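# Move green bin to two-arm edge, place hook beside

## Task

Slide or carry the green bin, and no other object, over the benches to the bench edge where two of the arms are mounted. Set the hook next to that bin, lying flat on the bench top with its handle sticking out past that same edge. Every other object must stay on whatever surface it rests on now. The result must hold with no robot touching or supporting anything; release all objects and pull the arms away before finishing.

## Robot and tools

Robots: three identical i2rt Big YAM arms named arm1, arm2 and arm3. Each has six revolute joints, a two-finger gripper and a wrist camera (arm1_cam_wrist, arm2_cam_wrist, arm3_cam_wrist). Two fixed room cameras, room_a and room_b, see the whole scene. With joints 1 and 6 at zero and the hand level and pointing forward, the wrist camera rides on top of the hand looking toward the fingertips. The hand reaches roughly 1.0 m from the joint1 axis at full extension. Joints move at different speeds, so the path between two postures can sweep wide.

Frame: one shared scene frame, origin on the floor, +z up. "hand" is the point halfway between the fingertips (URDF link pinch); its z axis runs along the fingers and the fingers open along its y axis. Each arm's foot pose is real but never printed.

execute_actions(actions, cameras): actions is a list holding zero or one action. An action is an object keyed by robot name; each named robot gets a "joints" object of absolute joint targets (not offsets). Any subset of arms and joints may be named. Joint keys, units and ranges: joint1_rad -2.879 to 2.879 (base yaw; positive is counter-clockwise seen from above; 0 points the arm the way its foot faces); joint2_rad 0 to 3.141 (shoulder; 0 is upper arm pointing back and about level, larger lifts it up then forward); joint3_rad 0 to 3.019 (elbow; 0 is folded, larger opens); joint4_rad -1.692 to 1.57 (hand pitch; positive tips fingers up); joint5_rad -1.57 to 1.57 (sideways hand swing; positive to the arm's right); joint6_rad -2.094 to 2.094 (hand roll; positive clockwise viewed from behind the hand); gripper_m 0 to 0.093, the fingertip gap in metres. Arrival tolerances are about ±0.045, 0.14, 0.09, 0.055, 0.03, 0.035 rad and ±0.003 m respectively. Example: {"arm1": {"joints": {"gripper_m": 0.05}}, "arm2": {"joints": {"joint1_rad": 0.3}}}. All motions in one action start together and may finish at different times; one action runs at most 15 s. An empty list only reports state and images. An unknown key or out-of-range number rejects the whole call and nothing moves. cameras: list of camera names, or "all"/null/omitted for every camera, [] for none; an unknown name rejects the call. Images come in the order given on the "pictures" line.

wait(seconds): 0 to 10 s, commands nothing new; returns state and images like an empty action.

zoom_image(camera, region): enlarges part of that camera's most recent full image; region is [x0, y0, x1, y1] in image pixels, origin at top-left, no larger than 504 by 504.

read_manual(section): returns licence text ("licences"); does not move anything.

finished_scene(scene): integer 1 or 2, closes the current scene for good once the robots have held the last command; its result says whether the goal was met and gives the next task. Replying without any tool call ends everything.

Reading results: joint_positions gives each joint's reading; gripper_m equals the sum of the two finger joints. joint_status tells how each commanded motion ended: "off_target" (stopped short, may still push), "contact_stop" or "time_out" (the joint now holds where it stopped; after time_out it may keep a nearby target and keep pushing, listed in on_its_own), "not_followed" (a built-in self/arm-clearance check withheld that arm's targets; a "joint command not followed" line with a "cause:" explains; the gripper part still runs and the withheld targets may be retried on later actions). on_its_own lists joints you did not command this call; "held at" there is the target being held, not the position. A stop reported in one call cancels later motion calls in the same reply. MOTOR HOT appears at 85 °C; at 100 °C an OVER-TEMPERATURE FAULT drops the whole arm and its gripper, and unfinished keys read "limit_stop_at_motor_heat" (resend the target afterward).

Cameras: pinhole plus radial distortion, 504x504, with K, distortion D and T_world_to_cam (scene frame to camera, metres) listed per camera in OpenCV convention; room cameras may be off by a couple of degrees and several millimetres, and wrist-camera poses inherit joint-reading errors.

Cautions: omitted joints can keep pushing toward old targets, so restate targets or send the reported position to relieve a push. Very small target changes may not move a joint. The arm does not stop on contact and can push hard; prolonged pushing or holding a load overheats motors, and robots keep holding the last command while you think. Never squeeze two robots hard against each other; the clearance check can be late and ignores fingers, gripper housings and wrist cameras. Do not drop, slam or knock objects, and do not let anything leave the work area or reach the floor. Loose items may occasionally get nudged by outside disturbances, so verify with cameras before finishing, open the grippers and move the arms clear.

Each tool is called as name(argument=value, ...) on one line, values as JSON.

## Session

execute_actions(actions=[])

Scene clock: 0.00 s.
Motor temperatures (°C, as the motors report them): arm1=[22 22 25 22 23 23] | arm2=[24 25 25 22 23 25] | arm3=[24 24 22 25 23 23]
arm1.joint_positions: joint1_rad=-0.649 joint2_rad=+0.626 joint3_rad=+1.659 joint4_rad=-1.617 joint5_rad=-0.189 joint6_rad=+0.220 gripper_m=+0.094
arm1.joint_status: not commanded
arm1.hand: x=-0.2201 y=-0.6793 z=+1.3781 quat_wxyz=(-0.379, +0.264, -0.837, -0.292) (m; scene frame)
arm2.joint_positions: joint1_rad=+0.607 joint2_rad=+0.427 joint3_rad=+1.354 joint4_rad=-1.159 joint5_rad=+0.148 joint6_rad=+0.147 gripper_m=+0.094
arm2.joint_status: not commanded
arm2.hand: x=+0.5277 y=-0.6461 z=+1.3783 quat_wxyz=(-0.260, +0.664, -0.409, -0.569) (m; scene frame)
arm3.joint_positions: joint1_rad=+0.036 joint2_rad=+0.321 joint3_rad=+1.424 joint4_rad=-1.365 joint5_rad=+0.206 joint6_rad=+0.314 gripper_m=+0.094
arm3.joint_status: not commanded
arm3.hand: x=-0.3164 y=+1.4980 z=+1.3595 quat_wxyz=(-0.466, -0.645, -0.459, +0.396) (m; scene frame)
pictures: arm1_cam_wrist, arm2_cam_wrist, arm3_cam_wrist, room_a, room_b
Images, in order (width x height): arm1_cam_wrist 504x504, arm2_cam_wrist 504x504, arm3_cam_wrist 504x504, room_a 504x504, room_b 504x504.

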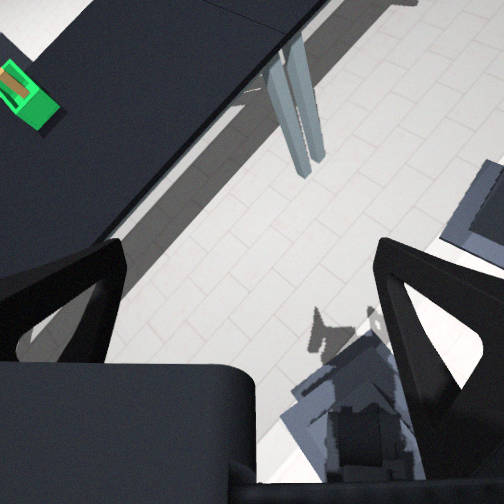

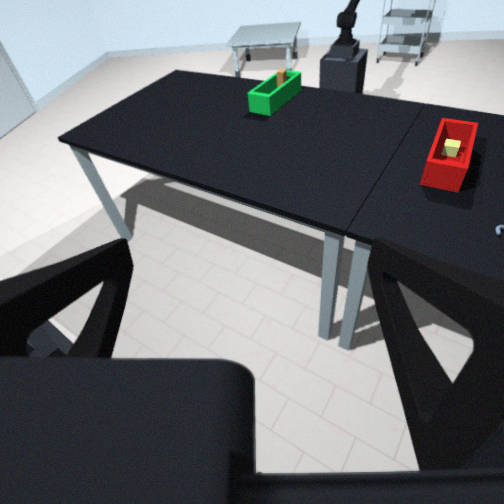

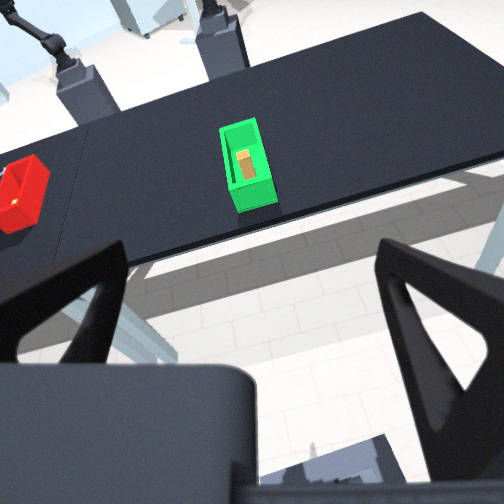

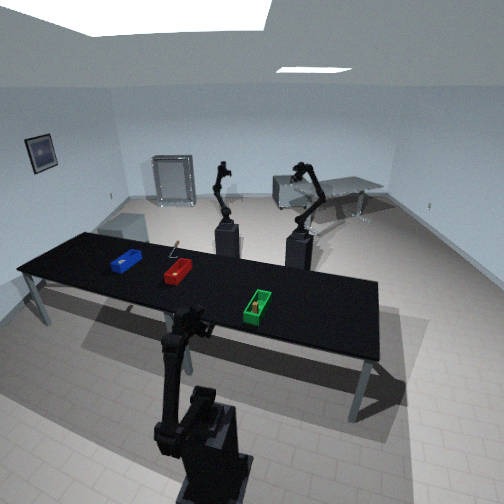

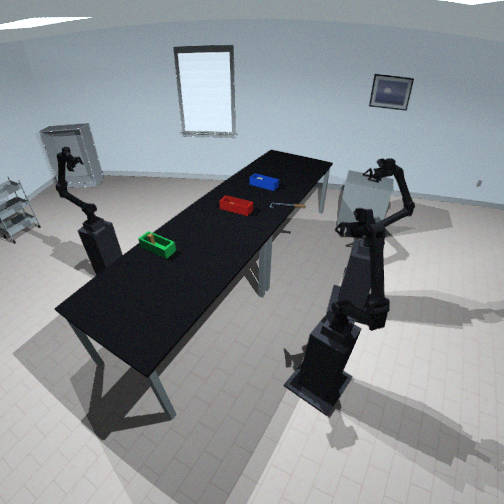

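zoom_image(camera="room_b", region=[120, 150, 340, 290])

zoom_image(camera="room_a", region=[90, 220, 300, 340])

zoom_image(camera="arm3_cam_wrist", region=[180, 100, 320, 240])

Region (120, 150, 340, 290) of room_b's 504x504 image, scaled by 2.291, with more detail than that image has; it fills the top 321 rows of this view, and the rest is white.

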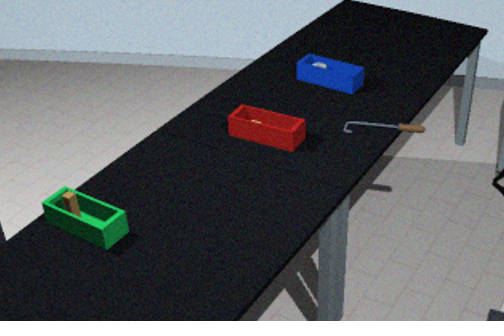

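Region (90, 220, 300, 340) of room_a's 504x504 image, scaled by 2.400, with more detail than that image has; it fills the top 288 rows of this view, and the rest is white.

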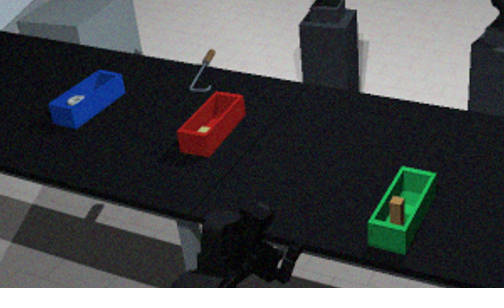

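Region (180, 100, 320, 240) of arm3_cam_wrist's 504x504 image, scaled by 3.600, with more detail than that image has.

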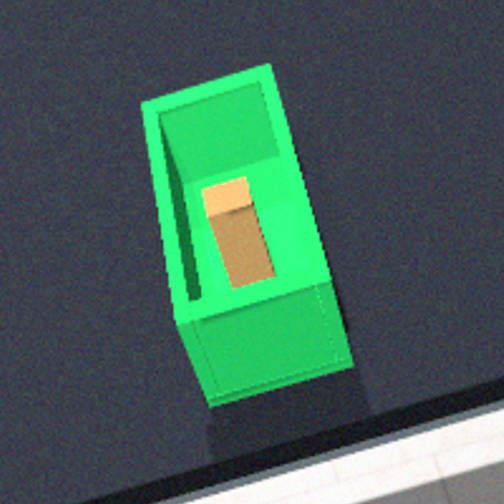

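execute_actions(actions=[{"arm2":{"joints":{"joint1_rad":-0.38,"joint2_rad":1.25,"joint3_rad":0.6,"joint4_rad":0.55,"joint5_rad":0,"joint6_rad":0}},"arm3":{"joints":{"joint1_rad":-0.091,"joint2_rad":1.95,"joint3_rad":0.911,"joint4_rad":0.95,"joint5_rad":0,"joint6_rad":0,"gripper_m":0.07}},"arm1":{"joints":{"joint1_rad":0.0,"joint2_rad":1.25,"joint3_rad":0.6,"joint4_rad":0.55,"joint5_rad":0,"joint6_rad":0}}}])

Scene clock: 98.87 s.
Motor temperatures (°C, as the motors report them): arm1=[22 22 29 22 23 23] | arm2=[24 25 29 23 23 25] | arm3=[24 25 25 25 23 23]
arm1.joint_positions: joint1_rad=+0.003 joint2_rad=+1.262 joint3_rad=+0.602 joint4_rad=+0.530 joint5_rad=+0.000 joint6_rad=+0.012 gripper_m=+0.094
arm1.joint_status: all done
arm1.hand: x=-0.2189 y=-0.2958 z=+1.0237 quat_wxyz=(-0.504, +0.474, -0.582, -0.427) (m; scene frame)
arm2.joint_positions: joint1_rad=-0.371 joint2_rad=+1.244 joint3_rad=+0.594 joint4_rad=+0.523 joint5_rad=+0.000 joint6_rad=+0.013 gripper_m=+0.094
arm2.joint_status: all done
arm2.hand: x=+0.7407 y=-0.2914 z=+1.0261 quat_wxyz=(-0.513, +0.457, -0.596, -0.416) (m; scene frame)
arm3.joint_positions: joint1_rad=-0.080 joint2_rad=+1.947 joint3_rad=+0.915 joint4_rad=+0.923 joint5_rad=+0.003 joint6_rad=+0.009 gripper_m=+0.070
arm3.joint_status: all done
arm3.hand: x=-0.2908 y=+0.9273 z=+0.8699 quat_wxyz=(-0.473, -0.523, -0.530, +0.471) (m; scene frame)
pictures: arm1_cam_wrist, arm2_cam_wrist, arm3_cam_wrist, room_a, room_b
camera_calibration (this result's frames):
arm1_cam_wrist: T_world_to_cam=[[0.978646, -0.204402, -0.0217385, 0.171966], [-0.15449, -0.661641, -0.733733, 0.532965], [0.135593, 0.721423, -0.67909, 1.06354], [0, 0, 0, 1]] pos_world=[-0.230165, -0.379478, 1.11703]
arm2_cam_wrist: T_world_to_cam=[[0.971939, -0.233522, -0.0283319, -0.763166], [-0.179944, -0.660501, -0.728943, 0.695579], [0.151511, 0.713586, -0.683988, 0.922772], [0, 0, 0, 1]] pos_world=[0.727105, -0.377263, 1.11658]
arm3_cam_wrist: T_world_to_cam=[[-0.999984, -0.00159432, 0.00543889, -0.295791], [-0.005115, 0.667208, -0.744854, 0.0329864], [-0.00244133, -0.74487, -0.667205, 1.39495], [0, 0, 0, 1]] pos_world=[-0.292212, 1.01658, 0.956899]
Images, in order (width x height): arm1_cam_wrist 504x504, arm2_cam_wrist 504x504, arm3_cam_wrist 504x504, room_a 504x504, room_b 504x504.

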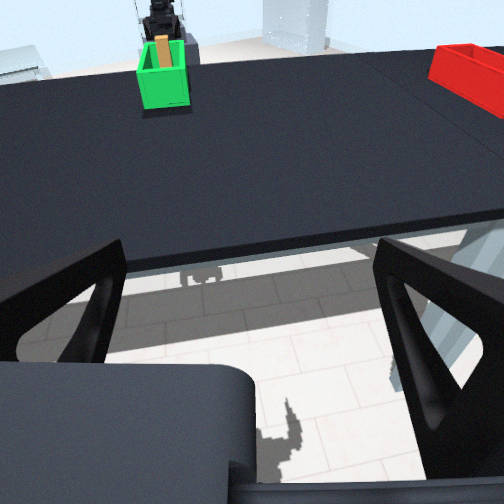

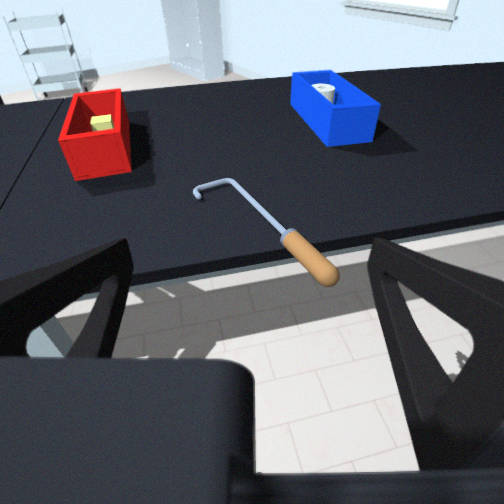

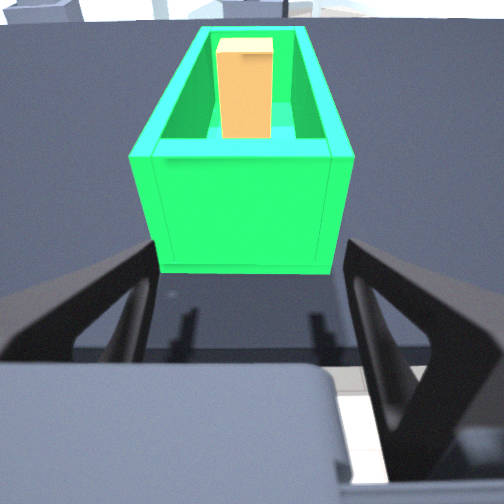

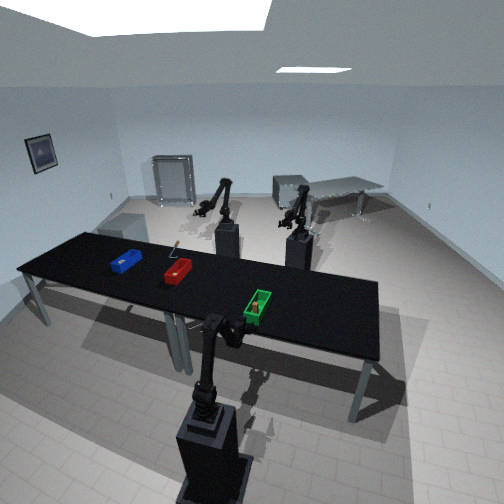

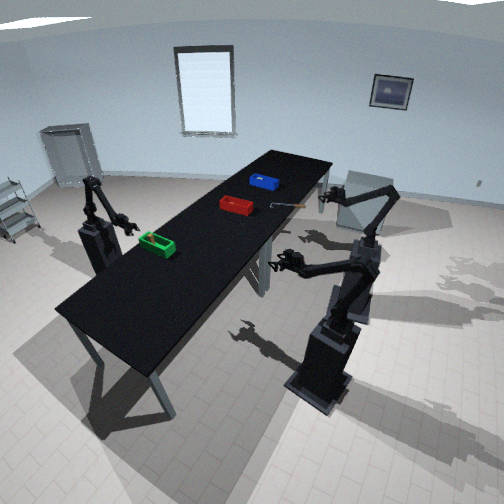

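execute_actions(actions=[{"arm2":{"joints":{"joint1_rad":-0.76,"joint2_rad":2.394,"joint3_rad":1.27,"joint4_rad":1.15,"joint5_rad":-0.909}},"arm3":{"joints":{"joint2_rad":2.19,"joint3_rad":1.2,"joint4_rad":0.86}}}], cameras=["arm2_cam_wrist","arm3_cam_wrist","room_b"])

Scene clock: 131.67 s.
Motor temperatures (°C, as the motors report them): arm1=[22 23 30 23 23 23] | arm2=[24 26 30 23 23 25] | arm3=[24 27 24 25 23 23]
arm1.joint_positions: joint1_rad=+0.003 joint2_rad=+1.262 joint3_rad=+0.602 joint4_rad=+0.530 joint5_rad=+0.000 joint6_rad=+0.012 gripper_m=+0.094
arm1.joint_status: not commanded
arm1.hand: x=-0.2189 y=-0.2958 z=+1.0237 quat_wxyz=(-0.504, +0.474, -0.582, -0.427) (m; scene frame)
arm2.joint_positions: joint1_rad=-0.768 joint2_rad=+2.411 joint3_rad=+1.243 joint4_rad=+1.126 joint5_rad=-0.907 joint6_rad=+0.011 gripper_m=+0.094
arm2.joint_status: all done
arm2.hand: x=+0.9092 y=-0.1624 z=+0.7484 quat_wxyz=(-0.406, +0.556, -0.448, -0.570) (m; scene frame)
arm3.joint_positions: joint1_rad=-0.080 joint2_rad=+2.188 joint3_rad=+1.163 joint4_rad=+0.877 joint5_rad=+0.002 joint6_rad=+0.007 gripper_m=+0.070
arm3.joint_status: all done
arm3.hand: x=-0.2906 y=+0.8540 z=+0.8040 quat_wxyz=(-0.462, -0.532, -0.540, +0.461) (m; scene frame)
pictures: arm2_cam_wrist, arm3_cam_wrist, room_b
camera_calibration (this result's frames):
arm2_cam_wrist: T_world_to_cam=[[0.960603, 0.271585, -0.0590277, -0.789378], [0.118442, -0.592171, -0.797061, 0.399404], [-0.251424, 0.758667, -0.601008, 0.926841], [0, 0, 0, 1]] pos_world=[0.944002, -0.252265, 0.828792]
arm3_cam_wrist: T_world_to_cam=[[-0.999971, -0.00193637, 0.00735847, -0.296563], [-0.00663168, 0.695941, -0.718069, -0.0136513], [-0.00373061, -0.718097, -0.695933, 1.29629], [0, 0, 0, 1]] pos_world=[-0.291809, 0.939788, 0.894512]
Images, in order (width x height): arm2_cam_wrist 504x504, arm3_cam_wrist 504x504, room_b 504x504.

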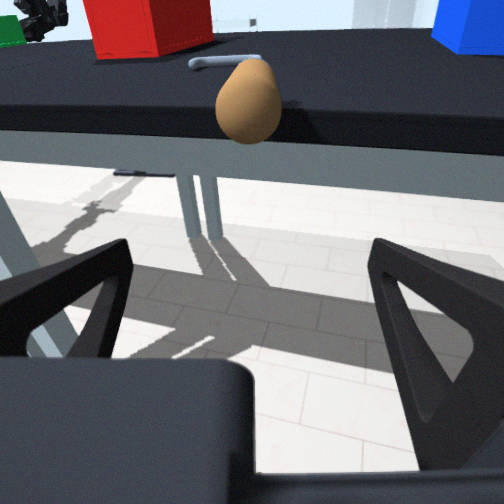

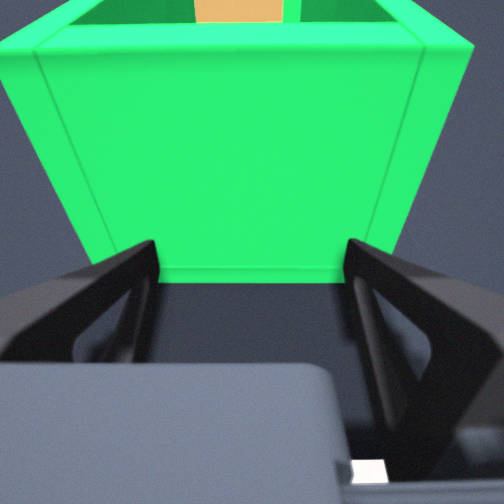

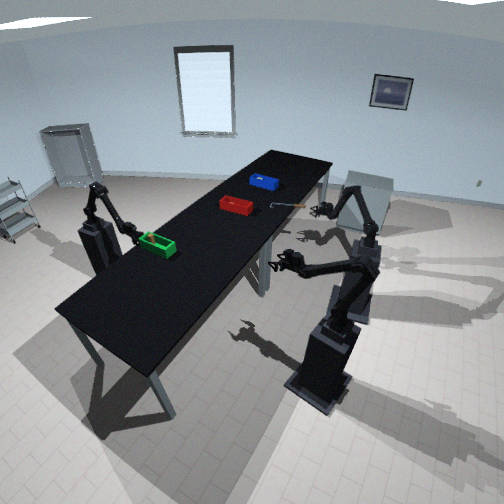

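execute_actions(actions=[{"arm2":{"joints":{"joint1_rad":-0.655,"joint2_rad":2.375,"joint3_rad":1.4,"joint4_rad":1.0,"joint5_rad":-0.79}},"arm3":{"joints":{"joint2_rad":2.2,"joint3_rad":1.4,"joint4_rad":0.67}}}], cameras=["arm2_cam_wrist","arm3_cam_wrist","room_b"])

Scene clock: 169.93 s.
Motor temperatures (°C, as the motors report them): arm1=[22 23 30 23 23 23] | arm2=[24 29 29 23 23 25] | arm3=[24 29 27 25 23 23]
arm1.joint_positions: joint1_rad=+0.003 joint2_rad=+1.262 joint3_rad=+0.602 joint4_rad=+0.530 joint5_rad=+0.000 joint6_rad=+0.012 gripper_m=+0.094
arm1.joint_status: not commanded
arm1.hand: x=-0.2189 y=-0.2958 z=+1.0237 quat_wxyz=(-0.504, +0.474, -0.582, -0.427) (m; scene frame)
arm2.joint_positions: joint1_rad=-0.644 joint2_rad=+2.381 joint3_rad=+1.374 joint4_rad=+1.017 joint5_rad=-0.792 joint6_rad=+0.011 gripper_m=+0.094
arm2.joint_status: all done
arm2.hand: x=+0.8719 y=-0.0820 z=+0.7974 quat_wxyz=(-0.423, +0.558, -0.427, -0.573) (m; scene frame)
arm3.joint_positions: joint1_rad=-0.080 joint2_rad=+2.187 joint3_rad=+1.375 joint4_rad=+0.690 joint5_rad=+0.002 joint6_rad=+0.007 gripper_m=+0.070
arm3.joint_status: all done
arm3.hand: x=-0.2889 y=+0.7888 z=+0.8597 quat_wxyz=(-0.470, -0.525, -0.534, +0.468) (m; scene frame)
pictures: arm2_cam_wrist, arm3_cam_wrist, room_b
camera_calibration (this result's frames):
arm2_cam_wrist: T_world_to_cam=[[0.959117, 0.282445, -0.017871, -0.803125], [0.148388, -0.555653, -0.818065, 0.484142], [-0.240988, 0.781969, -0.574847, 0.857829], [0, 0, 0, 1]] pos_world=[0.905177, -0.174943, 0.874828]
arm3_cam_wrist: T_world_to_cam=[[-0.999972, -0.0024488, 0.00701385, -0.29478], [-0.00682066, 0.676803, -0.736132, 0.102251], [-0.00294436, -0.73616, -0.676801, 1.28632], [0, 0, 0, 1]] pos_world=[-0.290287, 0.877011, 0.94792]
Images, in order (width x height): arm2_cam_wrist 504x504, arm3_cam_wrist 504x504, room_b 504x504.

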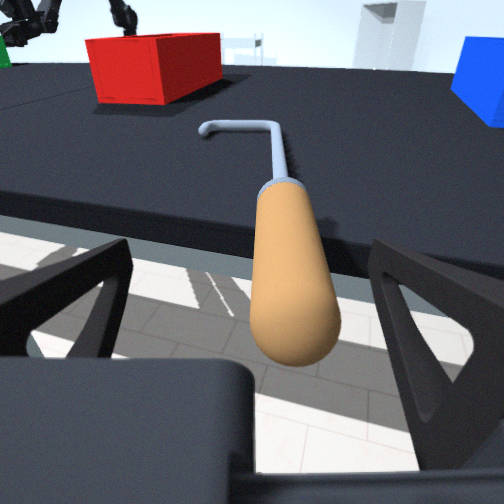

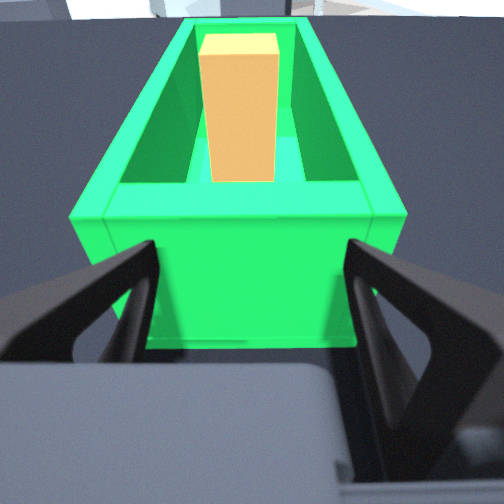

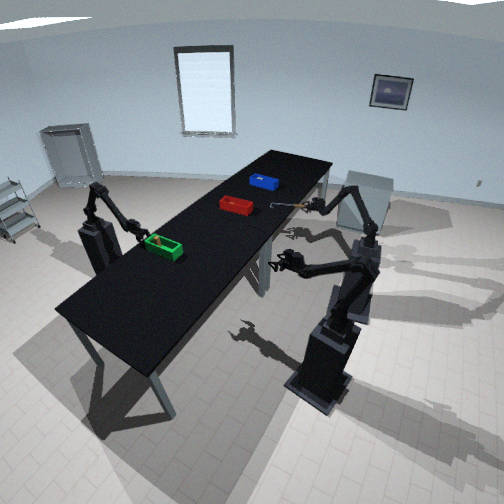

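execute_actions(actions=[{"arm2":{"joints":{"joint1_rad":-0.675,"gripper_m":0.0}},"arm3":{"joints":{"joint2_rad":2.29,"joint3_rad":1.6,"joint4_rad":0.55}}}], cameras=["arm2_cam_wrist","arm3_cam_wrist"])

Scene clock: 181.33 s.
Motor temperatures (°C, as the motors report them): arm1=[22 23 30 23 23 23] | arm2=[24 29 29 23 23 25] | arm3=[24 29 28 25 23 23]
arm1.joint_positions: joint1_rad=+0.003 joint2_rad=+1.262 joint3_rad=+0.602 joint4_rad=+0.530 joint5_rad=+0.000 joint6_rad=+0.012 gripper_m=+0.094
arm1.joint_status: not commanded
arm1.hand: x=-0.2189 y=-0.2958 z=+1.0237 quat_wxyz=(-0.504, +0.474, -0.582, -0.427) (m; scene frame)
arm2.joint_positions: joint1_rad=-0.659 joint2_rad=+2.381 joint3_rad=+1.374 joint4_rad=+1.017 joint5_rad=-0.792 joint6_rad=+0.011 gripper_m=+0.030
arm2.joint_status: gripper_m off_target (ended at +0.030, target +0.000); the others done
arm2.hand: x=+0.8830 y=-0.0861 z=+0.7972 quat_wxyz=(-0.427, +0.555, -0.431, -0.569) (m; scene frame)
arm3.joint_positions: joint1_rad=-0.080 joint2_rad=+2.277 joint3_rad=+1.558 joint4_rad=+0.569 joint5_rad=+0.002 joint6_rad=+0.007 gripper_m=+0.070
arm3.joint_status: all done
arm3.hand: x=-0.2884 y=+0.7421 z=+0.8528 quat_wxyz=(-0.462, -0.532, -0.540, +0.460) (m; scene frame)
pictures: arm2_cam_wrist, arm3_cam_wrist
camera_calibration (this result's frames):
arm2_cam_wrist: T_world_to_cam=[[0.963526, 0.267036, -0.0175943, -0.818054], [0.139729, -0.558066, -0.817947, 0.48744], [-0.22824, 0.785655, -0.575024, 0.852785], [0, 0, 0, 1]] pos_world=[0.914747, -0.179521, 0.874679]
arm3_cam_wrist: T_world_to_cam=[[-0.999971, -0.00230418, 0.00732331, -0.294678], [-0.00685582, 0.69731, -0.716737, 0.0970211], [-0.00345513, -0.716766, -0.697306, 1.2502], [0, 0, 0, 1]] pos_world=[-0.289684, 0.827769, 0.943469]
Images, in order (width x height): arm2_cam_wrist 504x504, arm3_cam_wrist 504x504.

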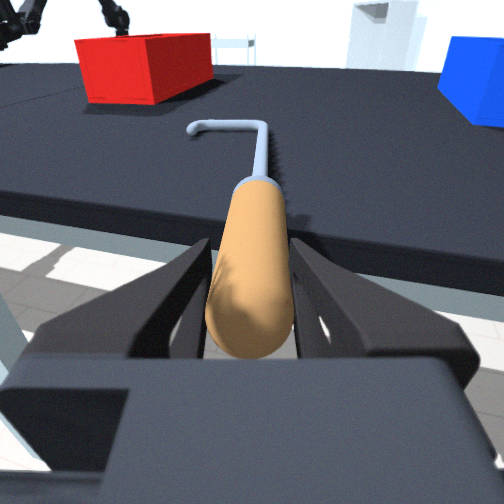

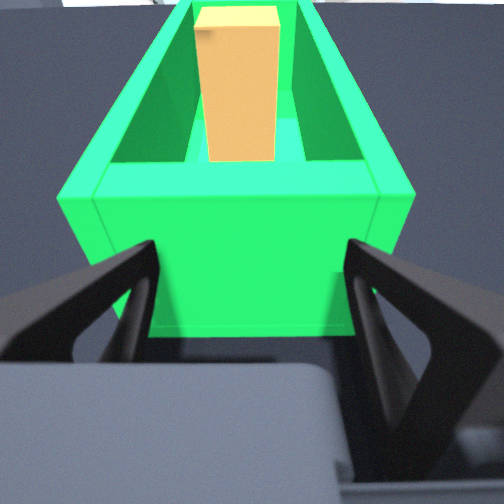

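execute_actions(actions=[{"arm2":{"joints":{"joint2_rad":2.12}},"arm3":{"joints":{"joint2_rad":2.39,"joint3_rad":1.8,"joint4_rad":0.44}},"arm1":{"joints":{"joint1_rad":0.1}}}], cameras=["arm2_cam_wrist","arm3_cam_wrist"])

Scene clock: 198.33 s.
Motor temperatures (°C, as the motors report them): arm1=[22 23 31 23 23 23] | arm2=[24 30 30 23 23 25] | arm3=[24 30 30 25 23 23]
arm1.joint_positions: joint1_rad=+0.100 joint2_rad=+1.262 joint3_rad=+0.602 joint4_rad=+0.530 joint5_rad=+0.000 joint6_rad=+0.011 gripper_m=+0.094
arm1.joint_status: all done
arm1.hand: x=-0.2683 y=-0.2889 z=+1.0241 quat_wxyz=(-0.484, +0.502, -0.558, -0.451) (m; scene frame)
arm2.joint_positions: joint1_rad=-0.661 joint2_rad=+2.113 joint3_rad=+1.374 joint4_rad=+0.994 joint5_rad=-0.792 joint6_rad=+0.011 gripper_m=+0.029
arm2.joint_status: all done
arm2.hand: x=+0.8891 y=-0.0831 z=+0.9870 quat_wxyz=(-0.510, +0.539, -0.343, -0.576) (m; scene frame)
arm3.joint_positions: joint1_rad=-0.080 joint2_rad=+2.370 joint3_rad=+1.752 joint4_rad=+0.459 joint5_rad=+0.002 joint6_rad=+0.007 gripper_m=+0.070
arm3.joint_status: all done
arm3.hand: x=-0.2878 y=+0.6972 z=+0.8518 quat_wxyz=(-0.459, -0.534, -0.542, +0.458) (m; scene frame)
pictures: arm2_cam_wrist, arm3_cam_wrist
camera_calibration (this result's frames):
arm2_cam_wrist: T_world_to_cam=[[0.95628, 0.247649, 0.15556, -0.987424], [0.243057, -0.377189, -0.893673, 0.641375], [-0.162642, 0.892411, -0.420891, 0.759397], [0, 0, 0, 1]] pos_world=[0.911872, -0.19124, 1.04641]
arm3_cam_wrist: T_world_to_cam=[[-0.99997, -0.00225731, 0.00742877, -0.294309], [-0.00686443, 0.704114, -0.710054, 0.117229], [-0.00362789, -0.710084, -0.704108, 1.2184], [0, 0, 0, 1]] pos_world=[-0.289075, 0.781958, 0.943309]
Images, in order (width x height): arm2_cam_wrist 504x504, arm3_cam_wrist 504x504.

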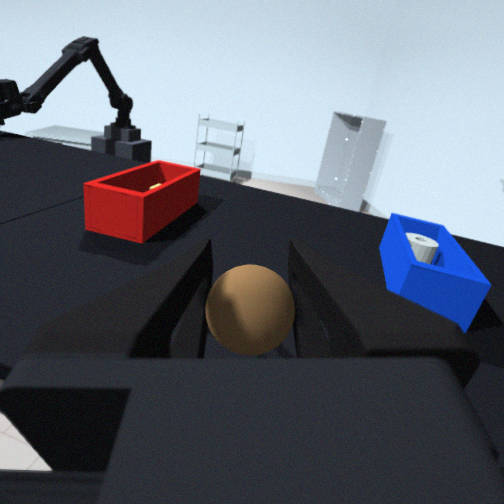

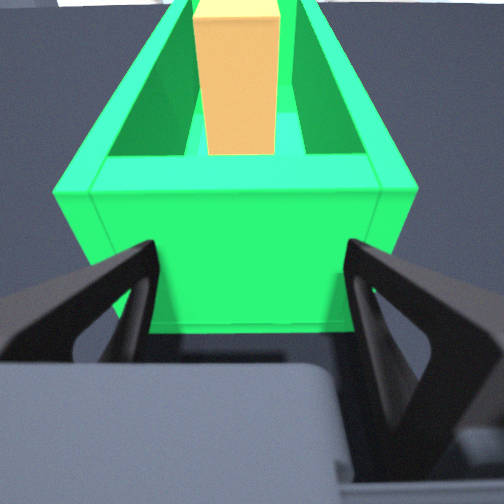

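execute_actions(actions=[{"arm2":{"joints":{"joint2_rad":2.36,"joint4_rad":1.03}},"arm3":{"joints":{"joint2_rad":2.49,"joint3_rad":2.0,"joint4_rad":0.36}}}], cameras=["arm2_cam_wrist","arm3_cam_wrist","room_b"])

Scene clock: 222.63 s.
Motor temperatures (°C, as the motors report them): arm1=[22 23 31 23 23 23] | arm2=[24 30 31 23 23 25] | arm3=[24 31 32 25 23 23]
arm1.joint_positions: joint1_rad=+0.100 joint2_rad=+1.262 joint3_rad=+0.602 joint4_rad=+0.530 joint5_rad=+0.000 joint6_rad=+0.011 gripper_m=+0.094
arm1.joint_status: not commanded
arm1.hand: x=-0.2683 y=-0.2889 z=+1.0241 quat_wxyz=(-0.484, +0.502, -0.558, -0.451) (m; scene frame)
arm2.joint_positions: joint1_rad=-0.663 joint2_rad=+2.378 joint3_rad=+1.376 joint4_rad=+1.022 joint5_rad=-0.792 joint6_rad=+0.006 gripper_m=+0.029
arm2.joint_status: all done
arm2.hand: x=+0.8863 y=-0.0862 z=+0.8013 quat_wxyz=(-0.433, +0.554, -0.427, -0.568) (m; scene frame)
arm3.joint_positions: joint1_rad=-0.080 joint2_rad=+2.469 joint3_rad=+1.951 joint4_rad=+0.378 joint5_rad=+0.002 joint6_rad=+0.007 gripper_m=+0.070
arm3.joint_status: all done
arm3.hand: x=-0.2872 y=+0.6562 z=+0.8562 quat_wxyz=(-0.465, -0.530, -0.538, +0.463) (m; scene frame)
pictures: arm2_cam_wrist, arm3_cam_wrist, room_b
camera_calibration (this result's frames):
arm2_cam_wrist: T_world_to_cam=[[0.964714, 0.263254, -0.00503016, -0.832541], [0.145814, -0.550058, -0.822299, 0.489053], [-0.21924, 0.792549, -0.569034, 0.843813], [0, 0, 0, 1]] pos_world=[0.916851, -0.180586, 0.878118]
arm3_cam_wrist: T_world_to_cam=[[-0.999971, -0.002354, 0.00721412, -0.293587], [-0.00684511, 0.690168, -0.723617, 0.169926], [-0.00327556, -0.723646, -0.690164, 1.18949], [0, 0, 0, 1]] pos_world=[-0.28852, 0.7428, 0.946021]
Images, in order (width x height): arm2_cam_wrist 504x504, arm3_cam_wrist 504x504, room_b 504x504.

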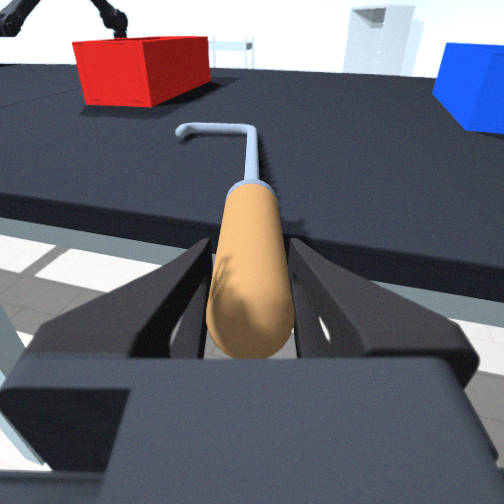

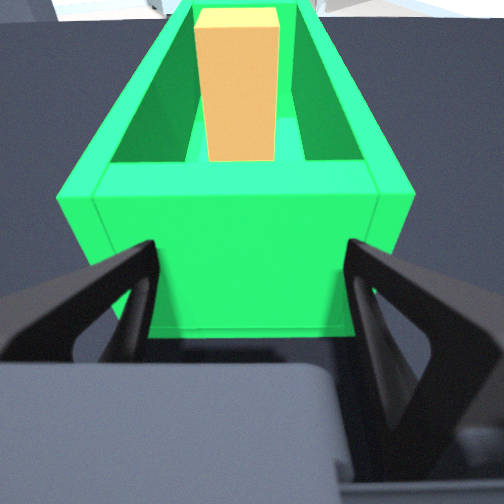

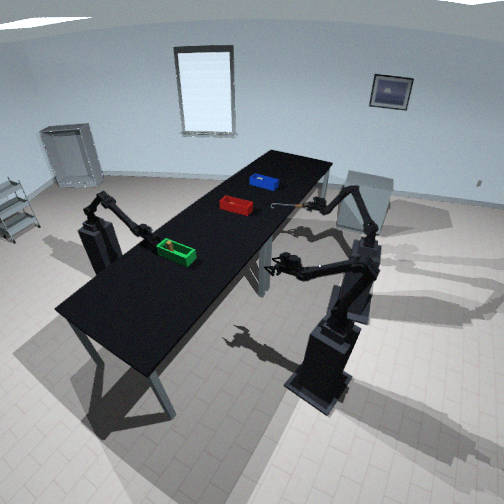

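execute_actions(actions=[{"arm2":{"joints":{"gripper_m":0.055}},"arm3":{"joints":{"joint2_rad":2.59,"joint3_rad":2.2,"joint4_rad":0.26}}}], cameras=[])

execute_actions(actions=[{"arm2":{"joints":{"joint6_rad":-1.57,"joint3_rad":1.43,"joint2_rad":2.39}},"arm3":{"joints":{"joint2_rad":2.69,"joint3_rad":2.4,"joint4_rad":0.16}}}])

Scene clock: 234.40 s.
Motor temperatures (°C, as the motors report them): arm1=[22 23 31 23 23 23] | arm2=[24 31 30 23 23 25] | arm3=[24 32 33 25 23 23]
arm1.joint_positions: joint1_rad=+0.100 joint2_rad=+1.262 joint3_rad=+0.602 joint4_rad=+0.530 joint5_rad=+0.000 joint6_rad=+0.011 gripper_m=+0.094
arm1.joint_status: not commanded
arm1.hand: x=-0.2683 y=-0.2889 z=+1.0241 quat_wxyz=(-0.484, +0.502, -0.558, -0.451) (m; scene frame)
arm2.joint_positions: joint1_rad=-0.663 joint2_rad=+2.376 joint3_rad=+1.376 joint4_rad=+1.022 joint5_rad=-0.792 joint6_rad=+0.006 gripper_m=+0.055
arm2.joint_status: all done
arm2.hand: x=+0.8864 y=-0.0861 z=+0.8021 quat_wxyz=(-0.434, +0.554, -0.427, -0.568) (m; scene frame)
arm3.joint_positions: joint1_rad=-0.080 joint2_rad=+2.566 joint3_rad=+2.148 joint4_rad=+0.279 joint5_rad=+0.002 joint6_rad=+0.007 gripper_m=+0.070
arm3.joint_status: all done
arm3.hand: x=-0.2868 y=+0.6229 z=+0.8566 quat_wxyz=(-0.465, -0.530, -0.538, +0.463) (m; scene frame)
pictures: none
No camera images: the call's "cameras" was empty. Leave "cameras" out to get every camera's image.

Scene clock: 236.57 s.
Motor temperatures (°C, as the motors report them): arm1=[22 23 31 23 23 23] | arm2=[24 31 30 23 23 25] | arm3=[24 32 34 25 23 23]
arm1.joint_positions: joint1_rad=+0.100 joint2_rad=+1.262 joint3_rad=+0.602 joint4_rad=+0.530 joint5_rad=+0.000 joint6_rad=+0.011 gripper_m=+0.094
arm1.joint_status: not commanded
arm1.hand: x=-0.2683 y=-0.2889 z=+1.0241 quat_wxyz=(-0.484, +0.502, -0.558, -0.451) (m; scene frame)
arm2.joint_positions: joint1_rad=-0.663 joint2_rad=+2.376 joint3_rad=+1.394 joint4_rad=+1.022 joint5_rad=-0.792 joint6_rad=-1.555 gripper_m=+0.055
arm2.joint_status: all done
arm2.hand: x=+0.8893 y=-0.0813 z=+0.8094 quat_wxyz=(-0.713, +0.689, +0.091, -0.094) (m; scene frame)
arm3.joint_positions: joint1_rad=-0.080 joint2_rad=+2.665 joint3_rad=+2.347 joint4_rad=+0.178 joint5_rad=+0.002 joint6_rad=+0.007 gripper_m=+0.070
arm3.joint_status: all done
arm3.hand: x=-0.2864 y=+0.5962 z=+0.8564 quat_wxyz=(-0.465, -0.530, -0.538, +0.463) (m; scene frame)
pictures: arm1_cam_wrist, arm2_cam_wrist, arm3_cam_wrist, room_a, room_b
camera_calibration (this result's frames):
arm1_cam_wrist: T_world_to_cam=[[0.993821, -0.10904, -0.0207242, 0.252313], [-0.0891584, -0.673075, -0.73418, 0.544781], [0.0661062, 0.731492, -0.678638, 1.04931], [0, 0, 0, 1]] pos_world=[-0.271548, -0.373371, 1.1173]
arm2_cam_wrist: T_world_to_cam=[[0.00918271, -0.0290381, 0.999536, -0.823759], [0.934645, -0.355079, -0.0189022, -0.837968], [0.355463, 0.934385, 0.0238797, -0.134311], [0, 0, 0, 1]] pos_world=[0.83851, -0.195967, 0.810745]
arm3_cam_wrist: T_world_to_cam=[[-0.999971, -0.002354, 0.00721412, -0.292927], [-0.00684511, 0.690168, -0.723617, 0.211512], [-0.00327556, -0.723646, -0.690164, 1.14615], [0, 0, 0, 1]] pos_world=[-0.287716, 0.682738, 0.946198]
Images, in order (width x height): arm1_cam_wrist 504x504, arm2_cam_wrist 504x504, arm3_cam_wrist 504x504, room_a 504x504, room_b 504x504.

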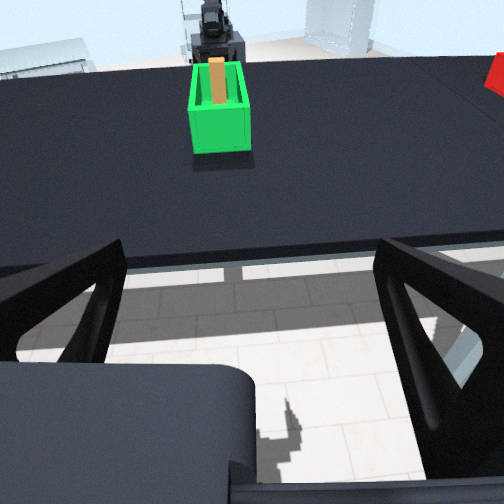

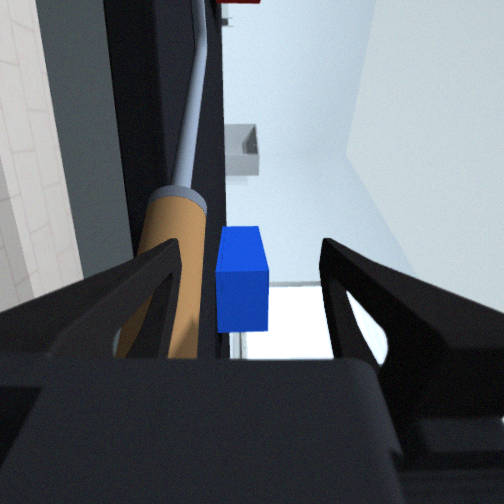

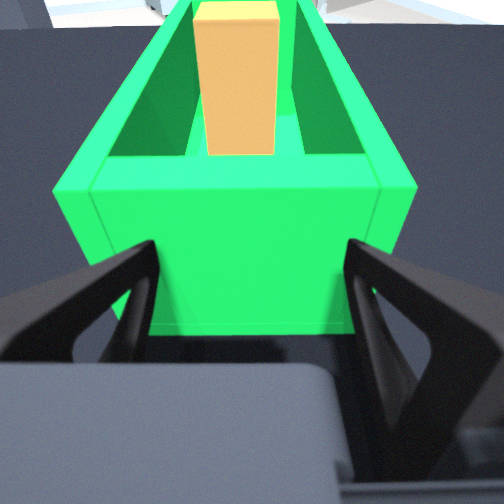

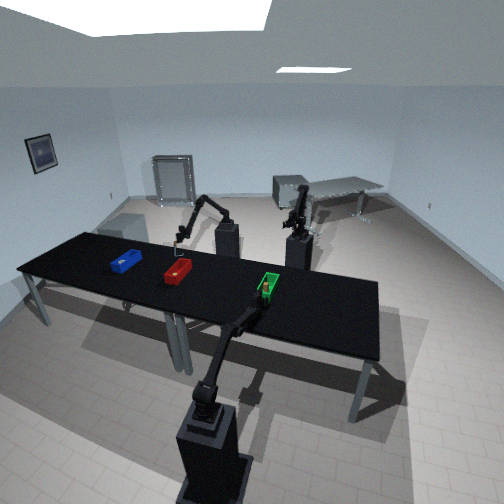

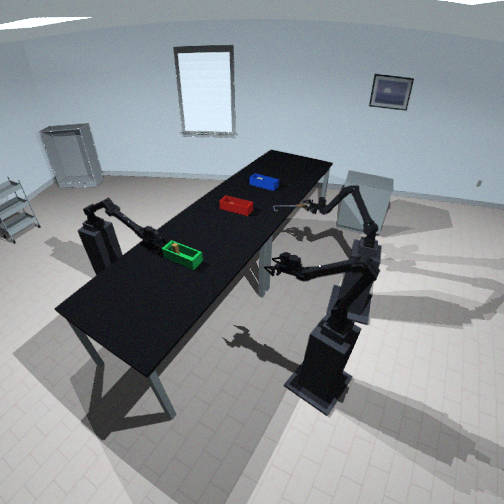

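execute_actions(actions=[{"arm2":{"joints":{"gripper_m":0.093,"joint2_rad":2.42}},"arm3":{"joints":{"joint2_rad":2.8,"joint3_rad":2.62,"joint4_rad":0.08}}}], cameras=["arm2_cam_wrist","room_a","room_b"])

zoom_image(camera="room_b", region=[260, 180, 350, 230])

zoom_image(camera="room_a", region=[140, 210, 230, 270])

Scene clock: 252.83 s.
Motor temperatures (°C, as the motors report them): arm1=[22 23 31 23 23 23] | arm2=[24 31 31 23 23 25] | arm3=[24 34 35 25 23 23]
arm1.joint_positions: joint1_rad=+0.100 joint2_rad=+1.262 joint3_rad=+0.602 joint4_rad=+0.530 joint5_rad=+0.000 joint6_rad=+0.011 gripper_m=+0.094
arm1.joint_status: not commanded
arm1.hand: x=-0.2683 y=-0.2889 z=+1.0241 quat_wxyz=(-0.484, +0.502, -0.558, -0.451) (m; scene frame)
arm2.joint_positions: joint1_rad=-0.663 joint2_rad=+2.394 joint3_rad=+1.394 joint4_rad=+1.022 joint5_rad=-0.792 joint6_rad=-1.557 gripper_m=+0.093
arm2.joint_status: all done
arm2.hand: x=+0.8882 y=-0.0827 z=+0.7965 quat_wxyz=(-0.708, +0.694, +0.088, -0.098) (m; scene frame)
arm3.joint_positions: joint1_rad=-0.080 joint2_rad=+2.777 joint3_rad=+2.567 joint4_rad=+0.098 joint5_rad=+0.002 joint6_rad=+0.007 gripper_m=+0.070
arm3.joint_status: all done
arm3.hand: x=-0.2860 y=+0.5741 z=+0.8617 quat_wxyz=(-0.472, -0.523, -0.531, +0.470) (m; scene frame)
pictures: arm2_cam_wrist, room_a, room_b
camera_calibration (this result's frames):
arm2_cam_wrist: T_world_to_cam=[[0.0162033, -0.0143906, 0.999765, -0.816153], [0.934575, -0.355189, -0.0202594, -0.836604], [0.355397, 0.934684, 0.00769386, -0.119281], [0, 0, 0, 1]] pos_world=[0.837485, -0.197407, 0.79993]
Images, in order (width x height): arm2_cam_wrist 504x504, room_a 504x504, room_b 504x504.

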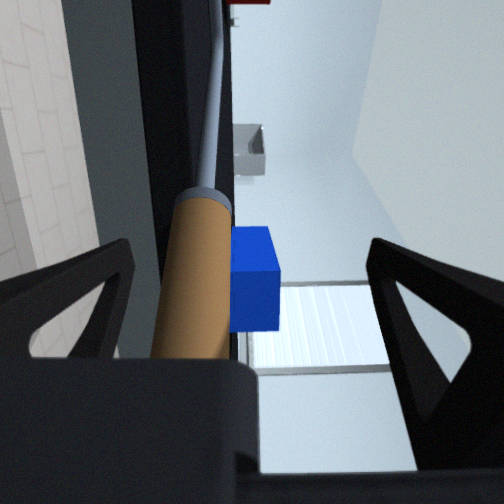

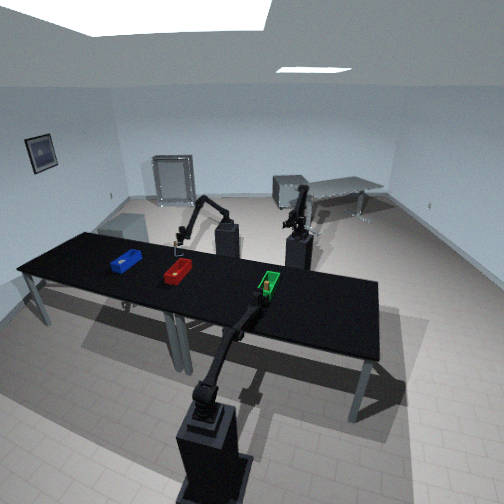

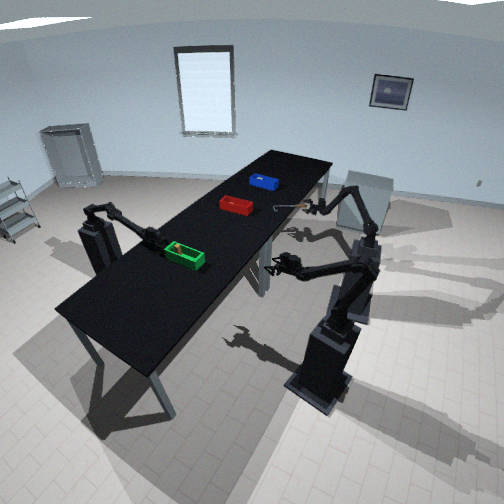

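Region (260, 180, 350, 230) of room_b's 504x504 image, scaled by 5.600, with more detail than that image has.

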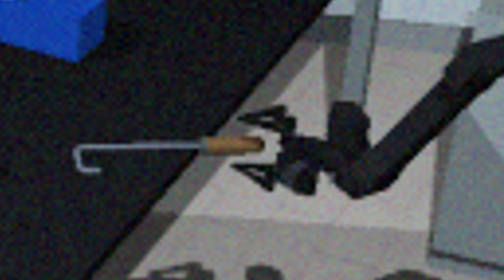

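Region (140, 210, 230, 270) of room_a's 504x504 image, scaled by 5.600, with more detail than that image has.

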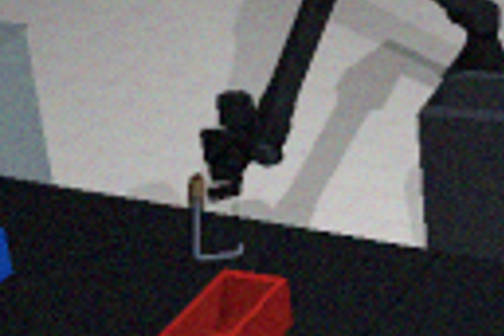

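execute_actions(actions=[{"arm2":{"joints":{"joint1_rad":-0.705,"joint2_rad":2.48,"joint3_rad":1.505}},"arm3":{"joints":{"joint2_rad":2.6,"joint3_rad":2.3}}}], cameras=["arm2_cam_wrist","room_a","room_b"])

zoom_image(camera="room_a", region=[140, 210, 230, 270])

Scene clock: 281.47 s.
Motor temperatures (°C, as the motors report them): arm1=[22 23 32 23 23 23] | arm2=[24 31 31 23 23 25] | arm3=[25 35 37 25 23 23]
arm1.joint_positions: joint1_rad=+0.100 joint2_rad=+1.262 joint3_rad=+0.602 joint4_rad=+0.530 joint5_rad=+0.000 joint6_rad=+0.011 gripper_m=+0.094
arm1.joint_status: not commanded
arm1.hand: x=-0.2683 y=-0.2889 z=+1.0241 quat_wxyz=(-0.484, +0.502, -0.558, -0.451) (m; scene frame)
arm2.joint_positions: joint1_rad=-0.698 joint2_rad=+2.458 joint3_rad=+1.469 joint4_rad=+1.022 joint5_rad=-0.792 joint6_rad=-1.557 gripper_m=+0.093
arm2.joint_status: all done
arm2.hand: x=+0.9208 y=-0.0787 z=+0.7799 quat_wxyz=(-0.713, +0.692, +0.078, -0.083) (m; scene frame)
arm3.joint_positions: joint1_rad=-0.080 joint2_rad=+2.571 joint3_rad=+2.305 joint4_rad=+0.097 joint5_rad=+0.002 joint6_rad=+0.007 gripper_m=+0.070
arm3.joint_status: all done
arm3.hand: x=-0.2859 y=+0.6038 z=+0.9031 quat_wxyz=(-0.457, -0.536, -0.544, +0.455) (m; scene frame)
pictures: arm2_cam_wrist, room_a, room_b
camera_calibration (this result's frames):
arm2_cam_wrist: T_world_to_cam=[[0.00910442, -0.0245249, 0.999658, -0.794183], [0.921745, -0.387384, -0.0178986, -0.858517], [0.38769, 0.921592, 0.0190788, -0.174113], [0, 0, 0, 1]] pos_world=[0.866066, -0.191591, 0.781866]
Images, in order (width x height): arm2_cam_wrist 504x504, room_a 504x504, room_b 504x504.

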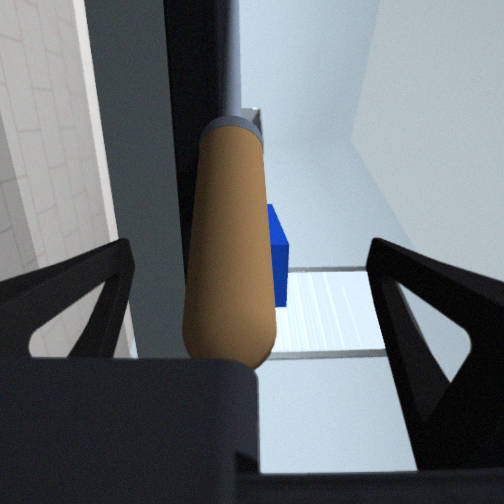

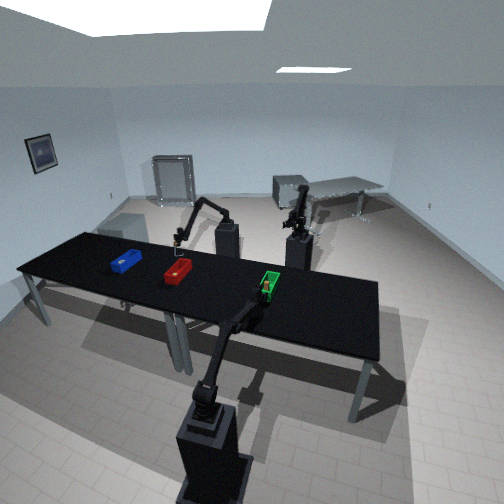

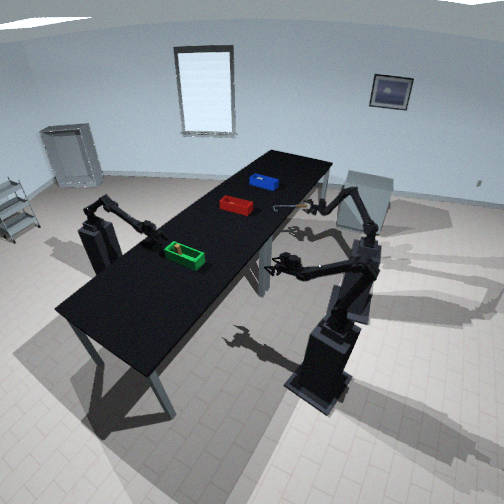

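Region (140, 210, 230, 270) of room_a's 504x504 image, scaled by 5.600, with more detail than that image has.

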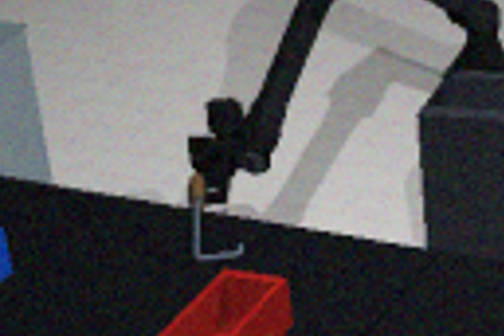

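execute_actions(actions=[{"arm2":{"joints":{"joint5_rad":-0.93,"joint2_rad":2.525,"joint3_rad":1.57}},"arm3":{"joints":{"joint2_rad":2.0,"joint3_rad":1.8}}}], cameras=["arm2_cam_wrist"])

Scene clock: 294.20 s.
Motor temperatures (°C, as the motors report them): arm1=[22 23 32 23 23 23] | arm2=[24 31 31 23 23 25] | arm3=[25 35 34 25 23 23]
arm1.joint_positions: joint1_rad=+0.100 joint2_rad=+1.262 joint3_rad=+0.602 joint4_rad=+0.530 joint5_rad=+0.000 joint6_rad=+0.011 gripper_m=+0.094
arm1.joint_status: not commanded
arm1.hand: x=-0.2683 y=-0.2889 z=+1.0241 quat_wxyz=(-0.484, +0.502, -0.558, -0.451) (m; scene frame)
arm2.joint_positions: joint1_rad=-0.698 joint2_rad=+2.498 joint3_rad=+1.533 joint4_rad=+1.022 joint5_rad=-0.927 joint6_rad=-1.557 gripper_m=+0.093
arm2.joint_status: all done
arm2.hand: x=+0.9062 y=-0.0733 z=+0.7750 quat_wxyz=(-0.711, +0.679, +0.132, -0.124) (m; scene frame)
arm3.joint_positions: joint1_rad=-0.080 joint2_rad=+1.995 joint3_rad=+1.799 joint4_rad=+0.090 joint5_rad=+0.002 joint6_rad=+0.007 gripper_m=+0.070
arm3.joint_status: all done
arm3.hand: x=-0.2851 y=+0.7331 z=+1.1139 quat_wxyz=(-0.474, -0.522, -0.530, +0.472) (m; scene frame)
pictures: arm2_cam_wrist
camera_calibration (this result's frames):
arm2_cam_wrist: T_world_to_cam=[[-0.00435256, -0.0425291, 0.999086, -0.777698], [0.965702, -0.259564, -0.006842, -0.882053], [0.259618, 0.964789, 0.0422002, -0.072016], [0, 0, 0, 1]] pos_world=[0.867111, -0.192544, 0.773991]
Images, in order (width x height): arm2_cam_wrist 504x504.

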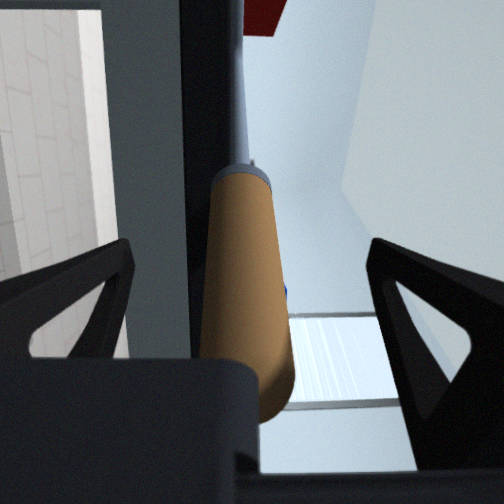

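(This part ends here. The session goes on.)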